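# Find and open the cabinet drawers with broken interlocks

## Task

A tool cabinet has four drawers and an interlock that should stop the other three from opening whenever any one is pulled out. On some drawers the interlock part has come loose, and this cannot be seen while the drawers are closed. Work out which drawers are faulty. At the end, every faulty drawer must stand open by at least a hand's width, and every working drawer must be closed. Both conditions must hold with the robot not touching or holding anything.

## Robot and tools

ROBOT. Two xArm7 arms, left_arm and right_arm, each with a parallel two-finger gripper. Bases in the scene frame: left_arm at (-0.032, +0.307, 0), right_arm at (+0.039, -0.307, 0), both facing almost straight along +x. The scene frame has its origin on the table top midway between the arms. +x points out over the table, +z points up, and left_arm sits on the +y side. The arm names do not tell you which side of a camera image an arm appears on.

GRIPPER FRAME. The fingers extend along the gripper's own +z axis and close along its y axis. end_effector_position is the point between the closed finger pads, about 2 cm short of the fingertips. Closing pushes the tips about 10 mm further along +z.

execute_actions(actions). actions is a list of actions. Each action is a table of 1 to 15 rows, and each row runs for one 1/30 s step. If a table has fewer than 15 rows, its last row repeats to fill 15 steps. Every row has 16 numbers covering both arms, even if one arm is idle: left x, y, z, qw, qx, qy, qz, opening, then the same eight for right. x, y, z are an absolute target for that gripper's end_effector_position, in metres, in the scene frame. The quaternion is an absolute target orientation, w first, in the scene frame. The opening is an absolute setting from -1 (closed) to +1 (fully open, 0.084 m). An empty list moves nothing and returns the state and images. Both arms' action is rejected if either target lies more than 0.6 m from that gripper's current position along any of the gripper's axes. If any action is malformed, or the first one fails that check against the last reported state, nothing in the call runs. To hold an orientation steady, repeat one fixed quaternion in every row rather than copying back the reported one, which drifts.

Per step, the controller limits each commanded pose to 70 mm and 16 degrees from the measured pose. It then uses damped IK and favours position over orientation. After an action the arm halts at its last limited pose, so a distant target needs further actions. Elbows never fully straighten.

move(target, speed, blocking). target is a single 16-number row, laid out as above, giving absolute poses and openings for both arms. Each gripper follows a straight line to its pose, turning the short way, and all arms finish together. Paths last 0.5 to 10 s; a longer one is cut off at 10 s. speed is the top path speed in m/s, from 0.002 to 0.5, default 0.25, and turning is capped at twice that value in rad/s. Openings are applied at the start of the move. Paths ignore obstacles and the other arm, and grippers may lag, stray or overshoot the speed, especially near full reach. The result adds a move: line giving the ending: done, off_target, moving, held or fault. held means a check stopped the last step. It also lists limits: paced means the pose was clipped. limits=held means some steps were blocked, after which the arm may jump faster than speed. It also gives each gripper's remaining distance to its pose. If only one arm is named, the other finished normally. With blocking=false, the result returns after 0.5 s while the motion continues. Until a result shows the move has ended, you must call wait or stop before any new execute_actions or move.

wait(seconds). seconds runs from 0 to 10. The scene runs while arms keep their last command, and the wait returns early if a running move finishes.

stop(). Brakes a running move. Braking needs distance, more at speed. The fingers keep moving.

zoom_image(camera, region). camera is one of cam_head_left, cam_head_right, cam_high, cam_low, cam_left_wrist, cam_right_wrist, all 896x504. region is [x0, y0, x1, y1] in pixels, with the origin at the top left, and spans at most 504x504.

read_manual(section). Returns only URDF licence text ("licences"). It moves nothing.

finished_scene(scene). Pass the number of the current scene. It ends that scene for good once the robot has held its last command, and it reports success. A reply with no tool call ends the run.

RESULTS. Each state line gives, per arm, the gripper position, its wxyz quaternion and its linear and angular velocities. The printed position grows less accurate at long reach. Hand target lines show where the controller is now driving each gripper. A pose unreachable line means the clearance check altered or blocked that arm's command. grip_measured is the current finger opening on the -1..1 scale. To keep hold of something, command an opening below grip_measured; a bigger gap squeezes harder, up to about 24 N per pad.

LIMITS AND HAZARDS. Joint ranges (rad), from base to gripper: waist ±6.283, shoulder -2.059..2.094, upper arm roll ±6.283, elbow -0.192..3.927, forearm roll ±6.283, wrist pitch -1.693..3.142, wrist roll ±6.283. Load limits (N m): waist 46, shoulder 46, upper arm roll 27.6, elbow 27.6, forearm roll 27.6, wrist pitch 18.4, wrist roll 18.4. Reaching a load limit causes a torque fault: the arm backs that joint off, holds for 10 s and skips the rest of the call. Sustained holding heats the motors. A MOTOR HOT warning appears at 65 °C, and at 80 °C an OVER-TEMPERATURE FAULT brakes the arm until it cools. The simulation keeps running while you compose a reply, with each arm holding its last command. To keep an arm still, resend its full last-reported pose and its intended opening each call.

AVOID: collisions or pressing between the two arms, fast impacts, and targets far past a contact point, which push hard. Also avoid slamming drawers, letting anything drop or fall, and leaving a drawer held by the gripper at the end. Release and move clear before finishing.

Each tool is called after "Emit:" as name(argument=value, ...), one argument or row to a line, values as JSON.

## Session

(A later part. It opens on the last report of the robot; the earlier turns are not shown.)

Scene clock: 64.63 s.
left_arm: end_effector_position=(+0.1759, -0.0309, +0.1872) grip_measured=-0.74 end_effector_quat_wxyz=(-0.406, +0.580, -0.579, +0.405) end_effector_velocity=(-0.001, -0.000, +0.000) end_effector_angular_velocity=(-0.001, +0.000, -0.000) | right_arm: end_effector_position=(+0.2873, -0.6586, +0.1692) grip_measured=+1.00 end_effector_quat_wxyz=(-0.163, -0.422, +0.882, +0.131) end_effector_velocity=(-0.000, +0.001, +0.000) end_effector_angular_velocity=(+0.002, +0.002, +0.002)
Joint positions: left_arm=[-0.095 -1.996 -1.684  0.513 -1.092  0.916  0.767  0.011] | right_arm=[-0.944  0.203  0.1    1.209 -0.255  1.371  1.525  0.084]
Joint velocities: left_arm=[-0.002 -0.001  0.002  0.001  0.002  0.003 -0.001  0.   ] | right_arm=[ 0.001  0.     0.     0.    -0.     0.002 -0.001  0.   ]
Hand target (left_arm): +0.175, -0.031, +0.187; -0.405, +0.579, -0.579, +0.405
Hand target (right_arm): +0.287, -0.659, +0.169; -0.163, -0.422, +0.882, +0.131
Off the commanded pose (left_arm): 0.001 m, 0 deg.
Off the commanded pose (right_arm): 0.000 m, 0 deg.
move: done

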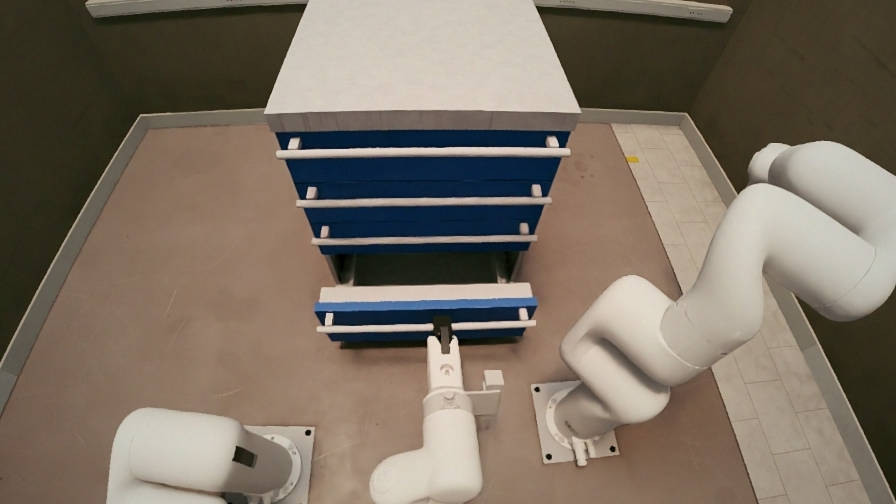

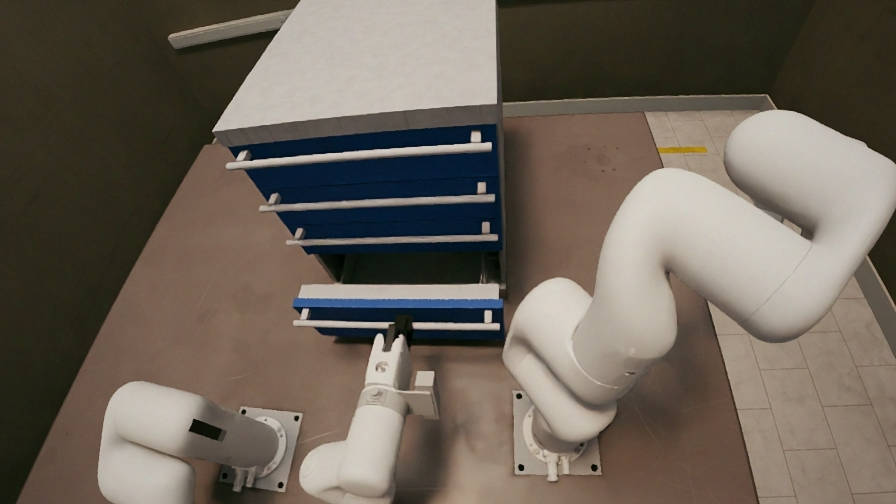

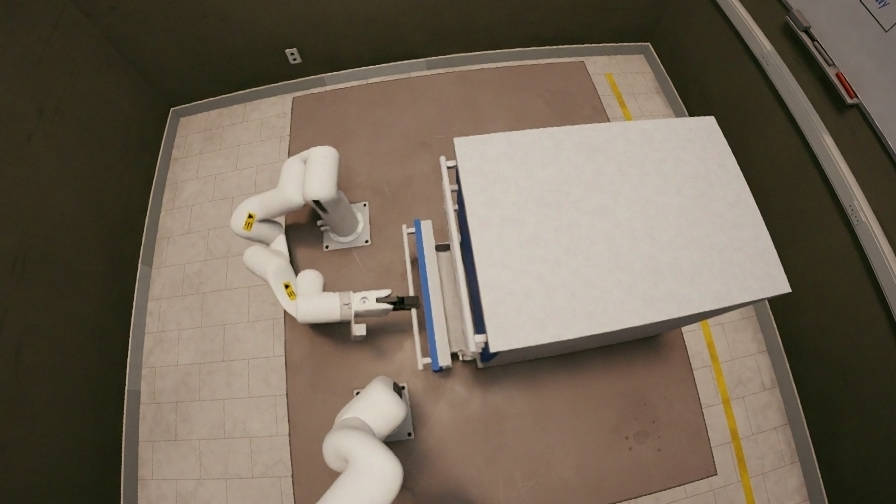

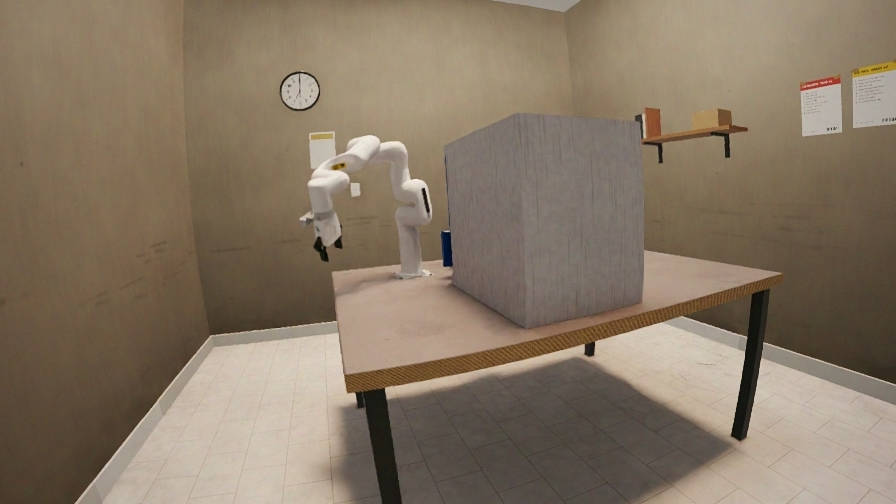

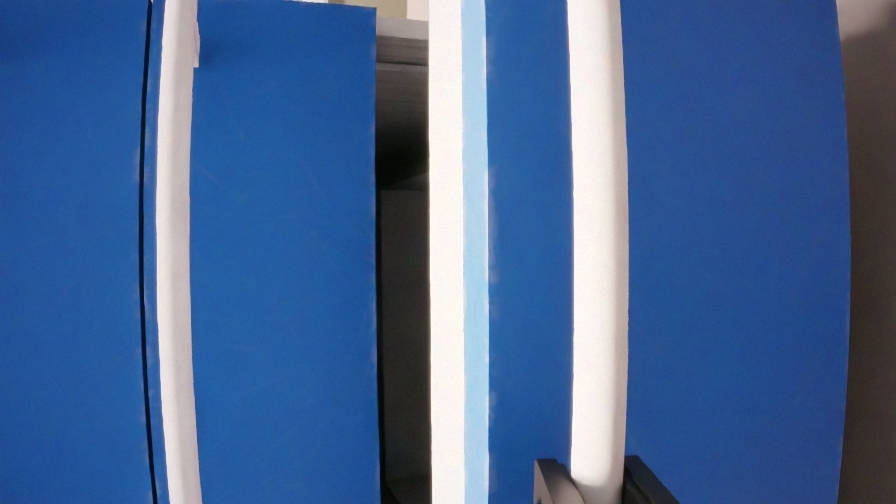

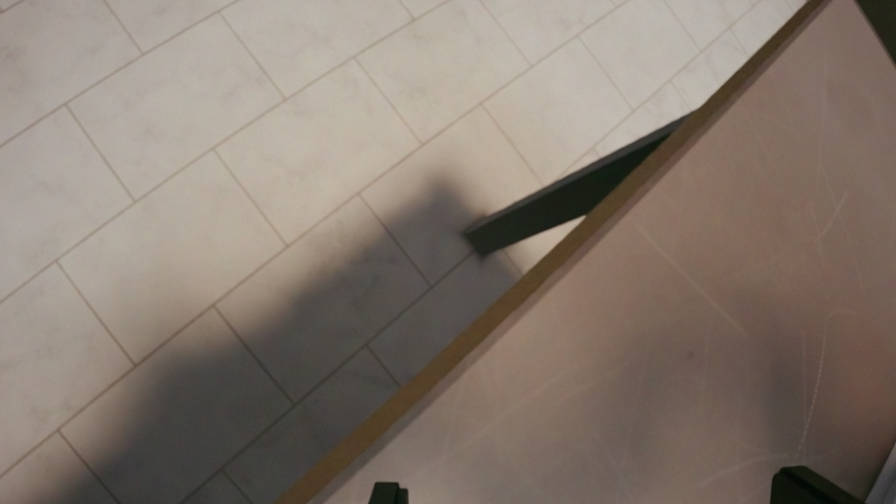

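Emit:
move(
  target=[0.297,-0.03,0.1875,0.4056,-0.5792,0.5792,-0.4056,-1,0.2873,-0.6586,0.1692,-0.163,-0.422,0.882,0.131,1],
  speed=0.09,
)

Emit:
move(
  target=[0.256,-0.03,0.2025,0.4056,-0.5792,0.5792,-0.4056,0,0.2873,-0.6586,0.1692,-0.163,-0.422,0.882,0.131,1],
  speed=0.06,
)

Emit:
move(
  target=[0.256,-0.03,0.301,0.4056,-0.5792,0.5792,-0.4056,0,0.2873,-0.6586,0.1692,-0.163,-0.422,0.882,0.131,1],
  speed=0.15,
)

Scene clock: 82.13 s.
left_arm: end_effector_position=(+0.2959, -0.0301, +0.1879) grip_measured=-0.74 end_effector_quat_wxyz=(-0.405, +0.579, -0.579, +0.406) end_effector_velocity=(+0.001, +0.000, -0.000) end_effector_angular_velocity=(+0.000, +0.000, -0.001) | right_arm: end_effector_position=(+0.2873, -0.6586, +0.1692) grip_measured=+1.00 end_effector_quat_wxyz=(-0.163, -0.422, +0.882, +0.131) end_effector_velocity=(+0.001, -0.001, +0.000) end_effector_angular_velocity=(-0.002, -0.002, -0.000)
Joint positions: left_arm=[ 0.35  -1.955 -1.698  0.605 -1.457  0.653  1.115  0.011] | right_arm=[-0.944  0.203  0.1    1.209 -0.255  1.371  1.525  0.084]
Joint velocities: left_arm=[ 0.002 -0.001 -0.     0.001 -0.004 -0.     0.003  0.   ] | right_arm=[ 0.     0.     0.     0.001  0.    -0.002  0.    -0.   ]
Hand target (left_arm): +0.297, -0.030, +0.188; -0.406, +0.579, -0.579, +0.406
Hand target (right_arm): +0.287, -0.659, +0.169; -0.163, -0.422, +0.882, +0.131
Off the commanded pose (left_arm): 0.001 m, 0 deg.
Off the commanded pose (right_arm): 0.000 m, 0 deg.
move: done

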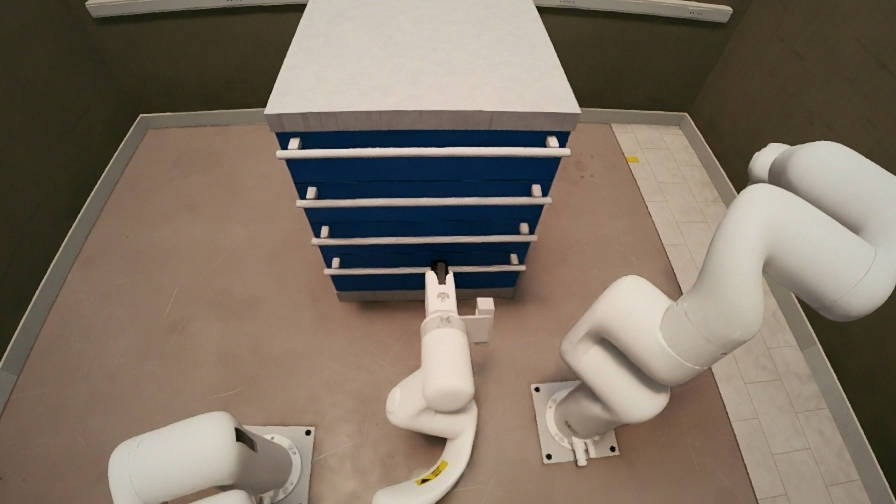

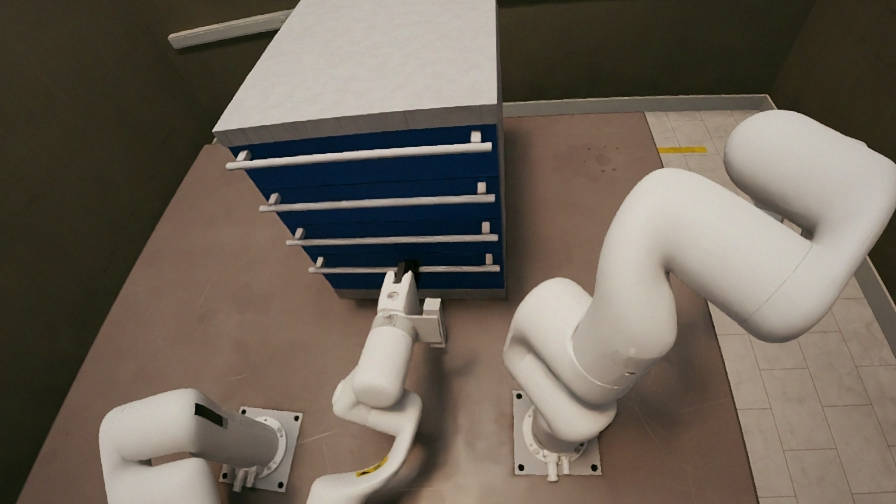

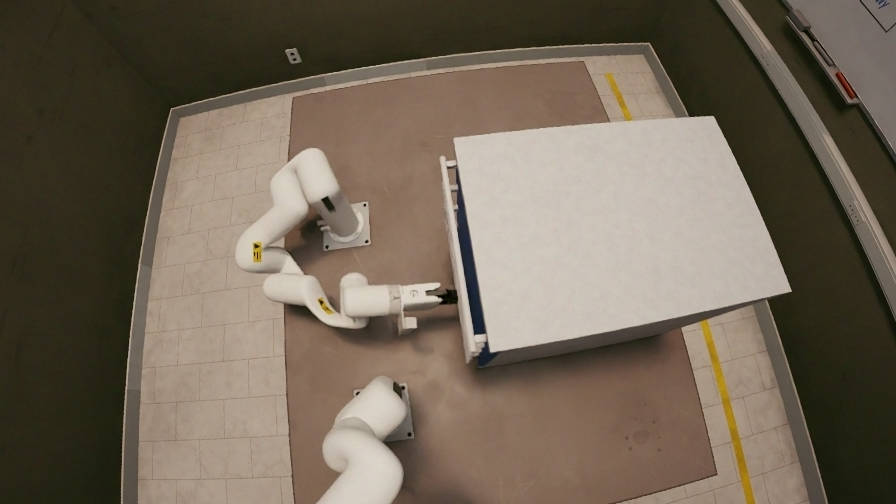

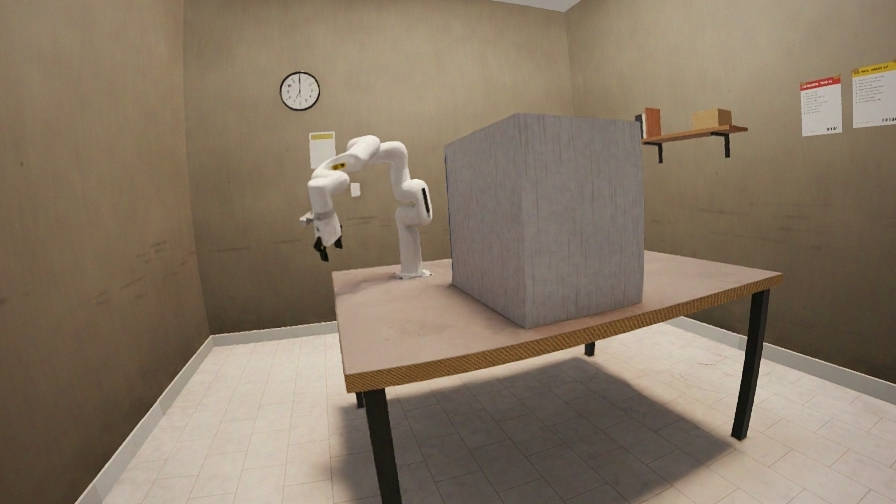

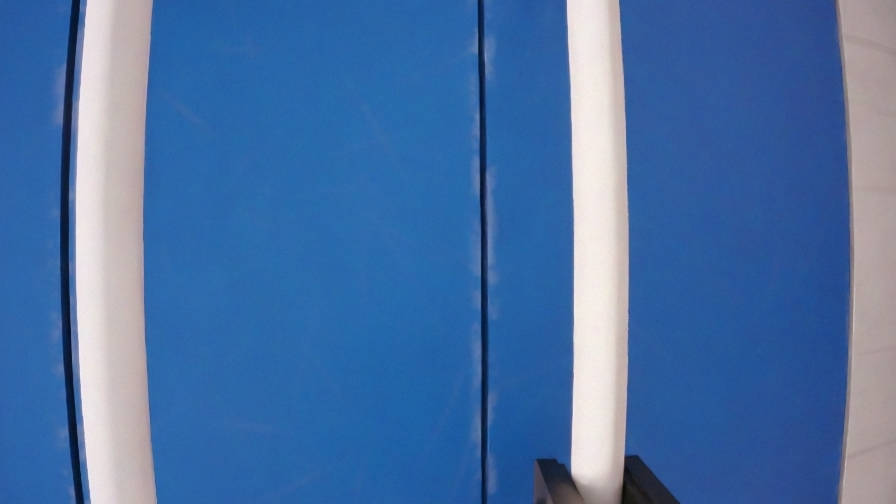

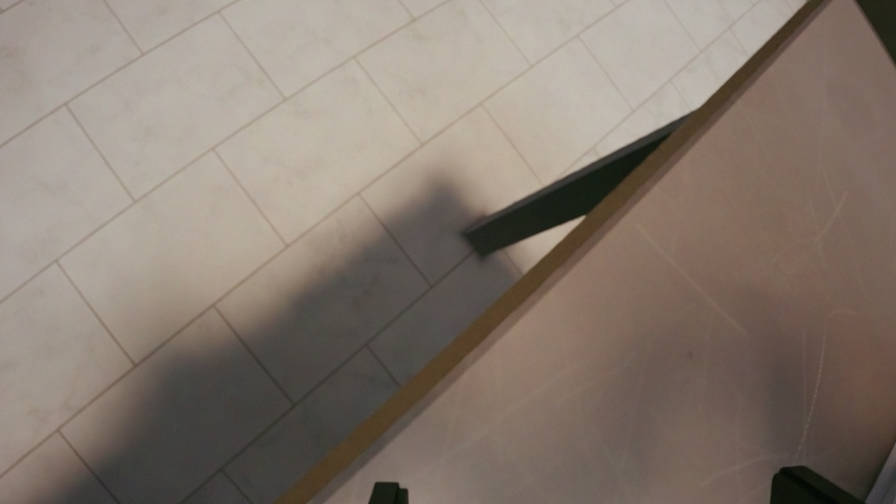

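Scene clock: 83.13 s.
left_arm: end_effector_position=(+0.2563, -0.0299, +0.2023) grip_measured=-0.01 end_effector_quat_wxyz=(-0.406, +0.579, -0.579, +0.405) end_effector_velocity=(+0.000, +0.001, -0.000) end_effector_angular_velocity=(+0.000, +0.000, +0.004) | right_arm: end_effector_position=(+0.2873, -0.6586, +0.1692) grip_measured=+1.00 end_effector_quat_wxyz=(-0.163, -0.422, +0.882, +0.131) end_effector_velocity=(-0.000, +0.000, -0.000) end_effector_angular_velocity=(+0.001, +0.001, -0.000)
Joint positions: left_arm=[ 0.209 -1.96  -1.656  0.551 -1.311  0.735  1.018  0.044] | right_arm=[-0.944  0.203  0.1    1.209 -0.255  1.371  1.525  0.084]
Joint velocities: left_arm=[-0.    -0.001  0.    -0.002  0.003  0.003 -0.002  0.   ] | right_arm=[ 0.     0.     0.    -0.     0.001  0.001  0.     0.   ]
Hand target (left_arm): +0.256, -0.030, +0.202; -0.405, +0.579, -0.579, +0.406
Hand target (right_arm): +0.287, -0.659, +0.169; -0.163, -0.422, +0.882, +0.131
Off the commanded pose (left_arm): 0.000 m, 0 deg.
Off the commanded pose (right_arm): 0.000 m, 0 deg.
move: done

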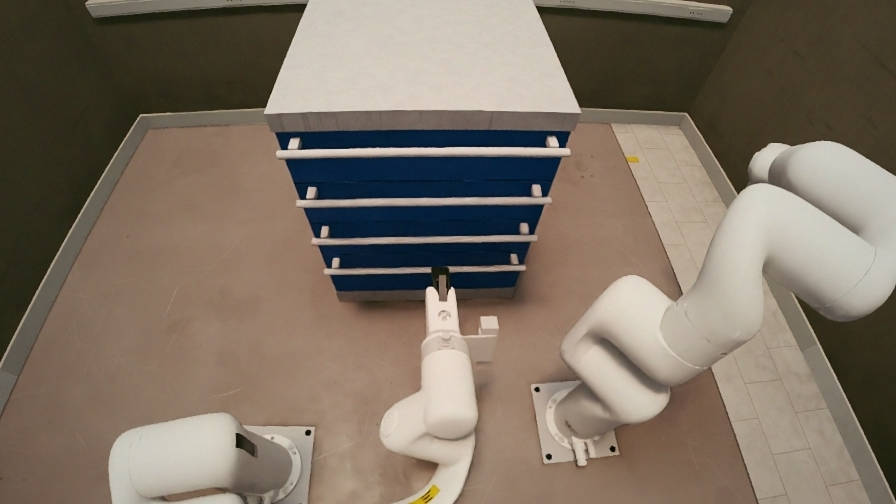

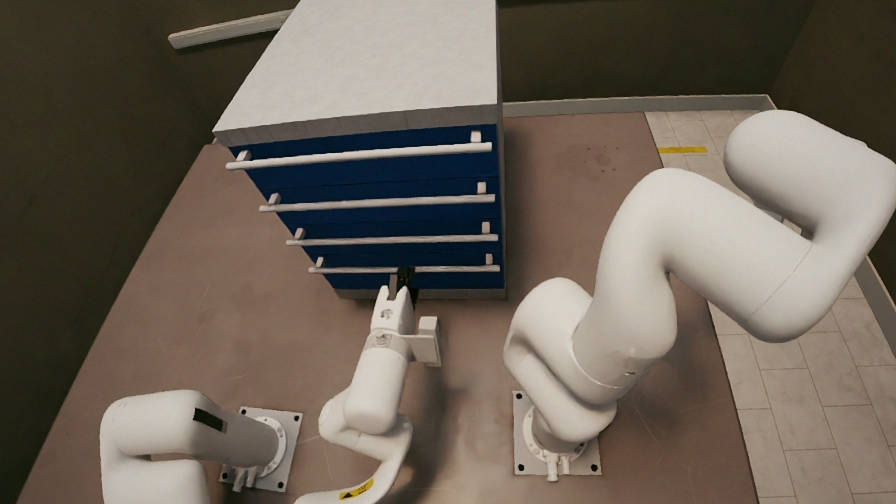

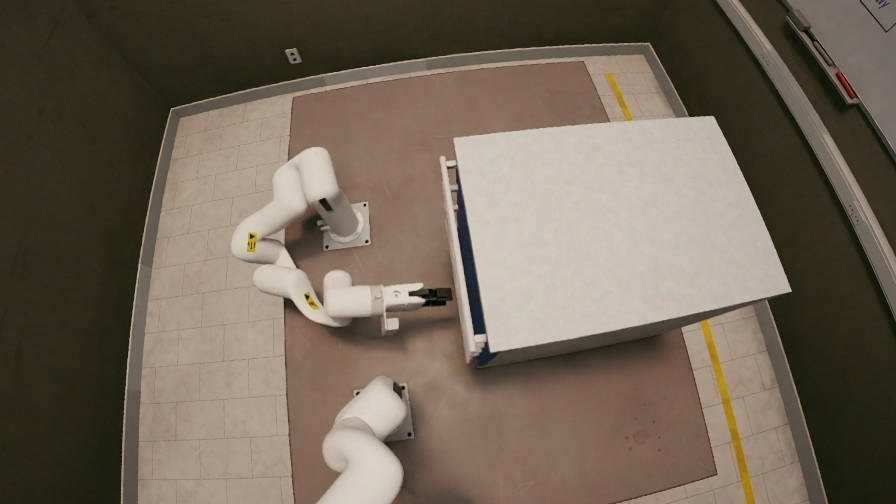

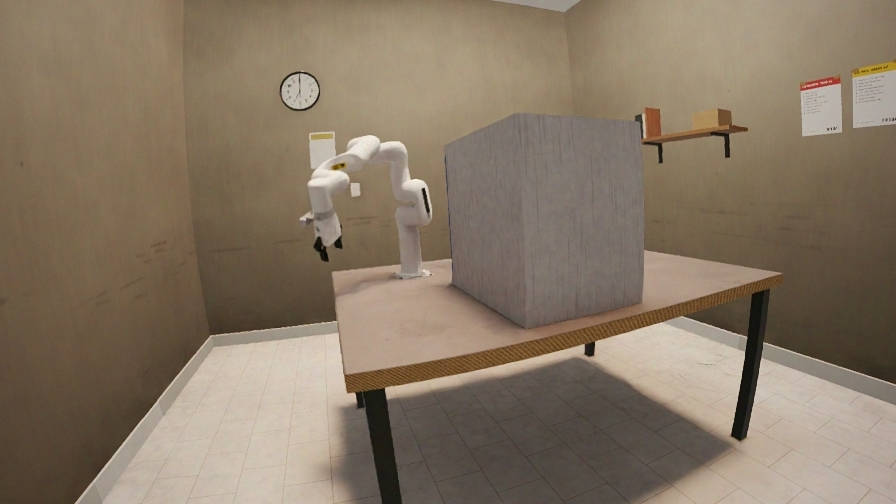

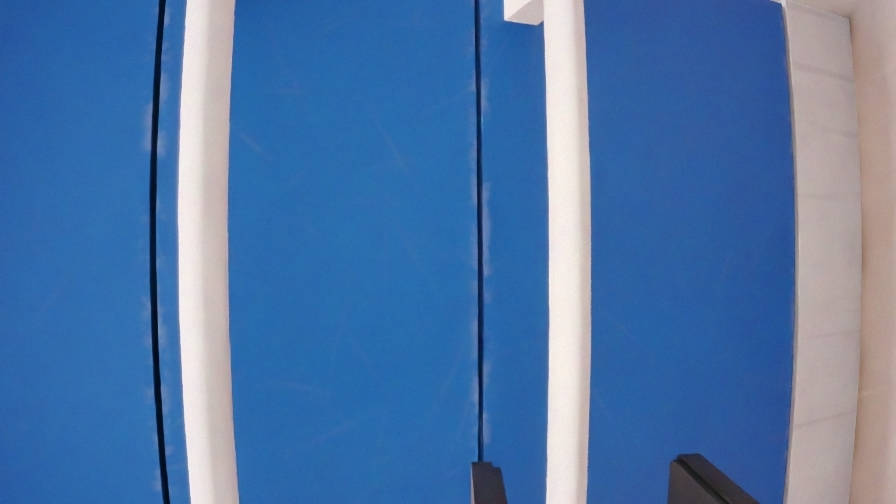

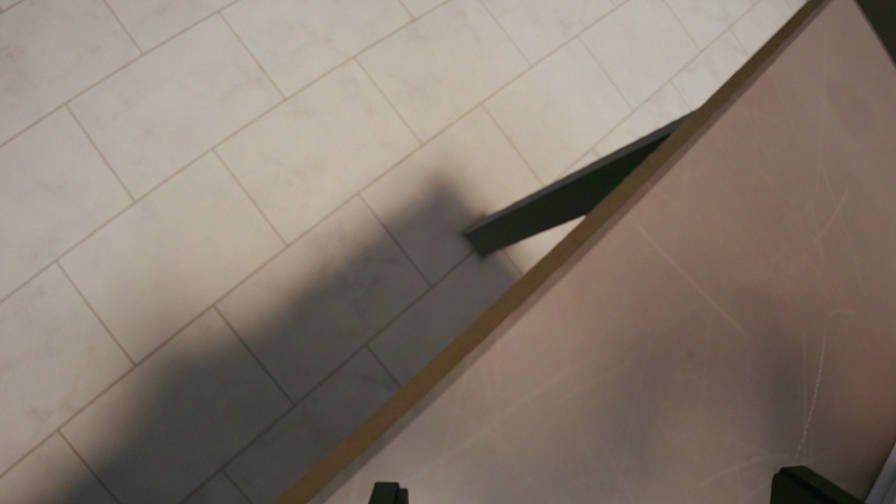

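Scene clock: 84.17 s.
left_arm: end_effector_position=(+0.2559, -0.0302, +0.2999) grip_measured=-0.01 end_effector_quat_wxyz=(-0.405, +0.579, -0.580, +0.405) end_effector_velocity=(-0.000, +0.000, +0.002) end_effector_angular_velocity=(-0.002, -0.001, -0.000) | right_arm: end_effector_position=(+0.2873, -0.6586, +0.1692) grip_measured=+1.00 end_effector_quat_wxyz=(-0.163, -0.422, +0.882, +0.131) end_effector_velocity=(+0.000, -0.000, -0.000) end_effector_angular_velocity=(-0.000, -0.000, +0.000)
Joint positions: left_arm=[ 0.339 -1.885 -1.331  0.596 -1.157  0.799  1.179  0.044] | right_arm=[-0.944  0.203  0.1    1.209 -0.255  1.371  1.525  0.084]
Joint velocities: left_arm=[0.001 0.    0.005 0.    0.002 0.001 0.001 0.   ] | right_arm=[-0.     0.     0.    -0.    -0.    -0.001 -0.    -0.   ]
Hand target (left_arm): +0.256, -0.030, +0.300; -0.405, +0.579, -0.580, +0.405
Hand target (right_arm): +0.287, -0.659, +0.169; -0.163, -0.422, +0.882, +0.131
Off the commanded pose (left_arm): 0.001 m, 0 deg.
Off the commanded pose (right_arm): 0.000 m, 0 deg.
move: done

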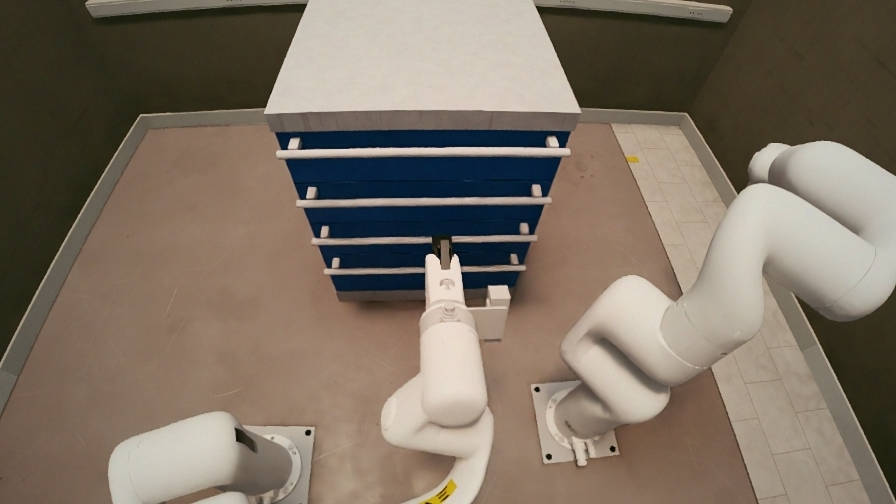

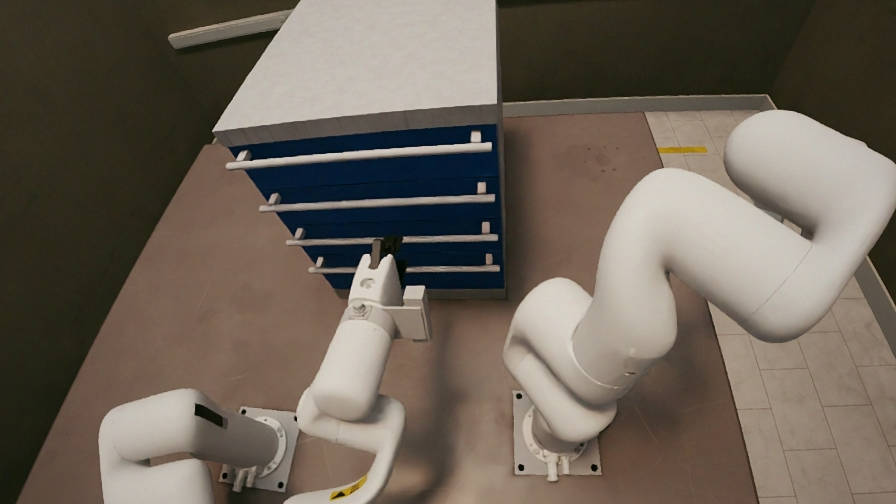

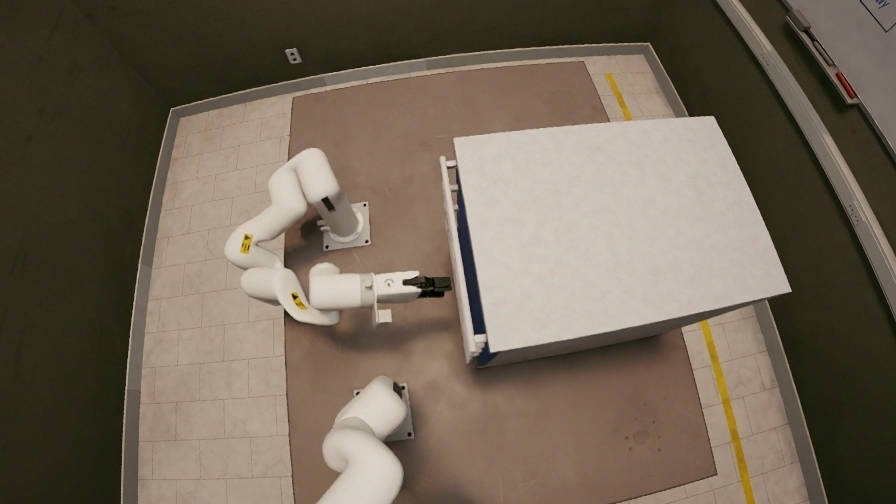

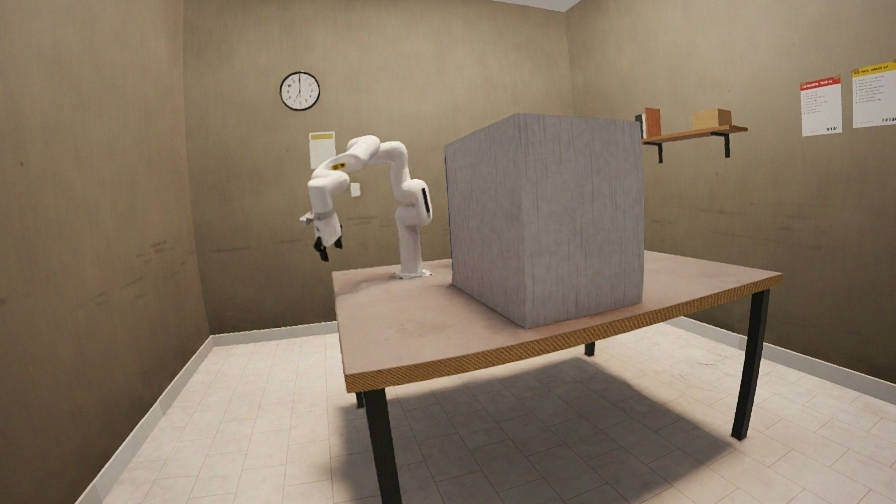

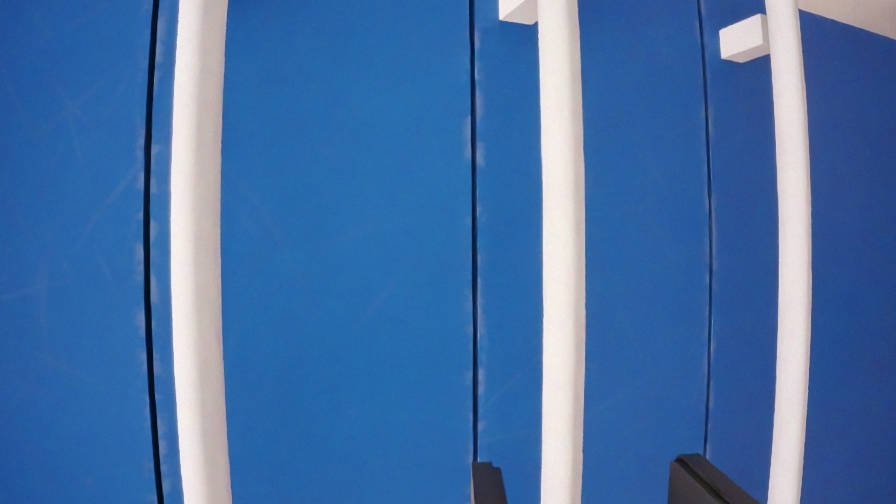

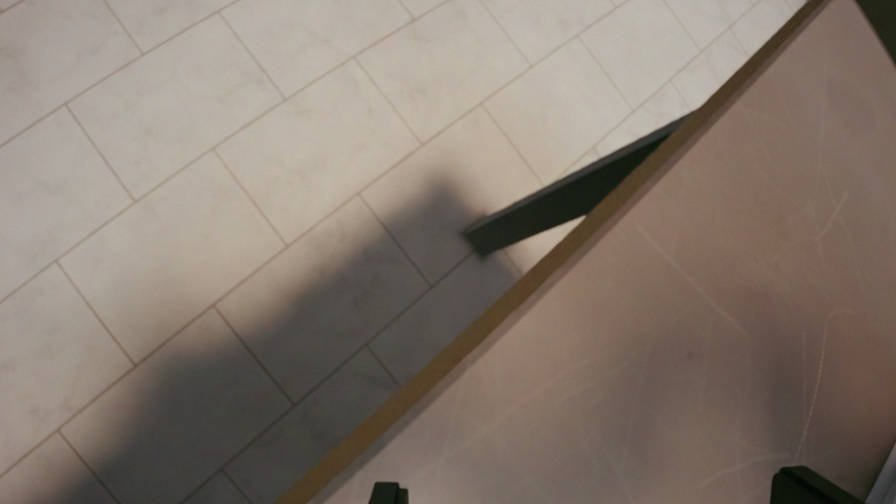

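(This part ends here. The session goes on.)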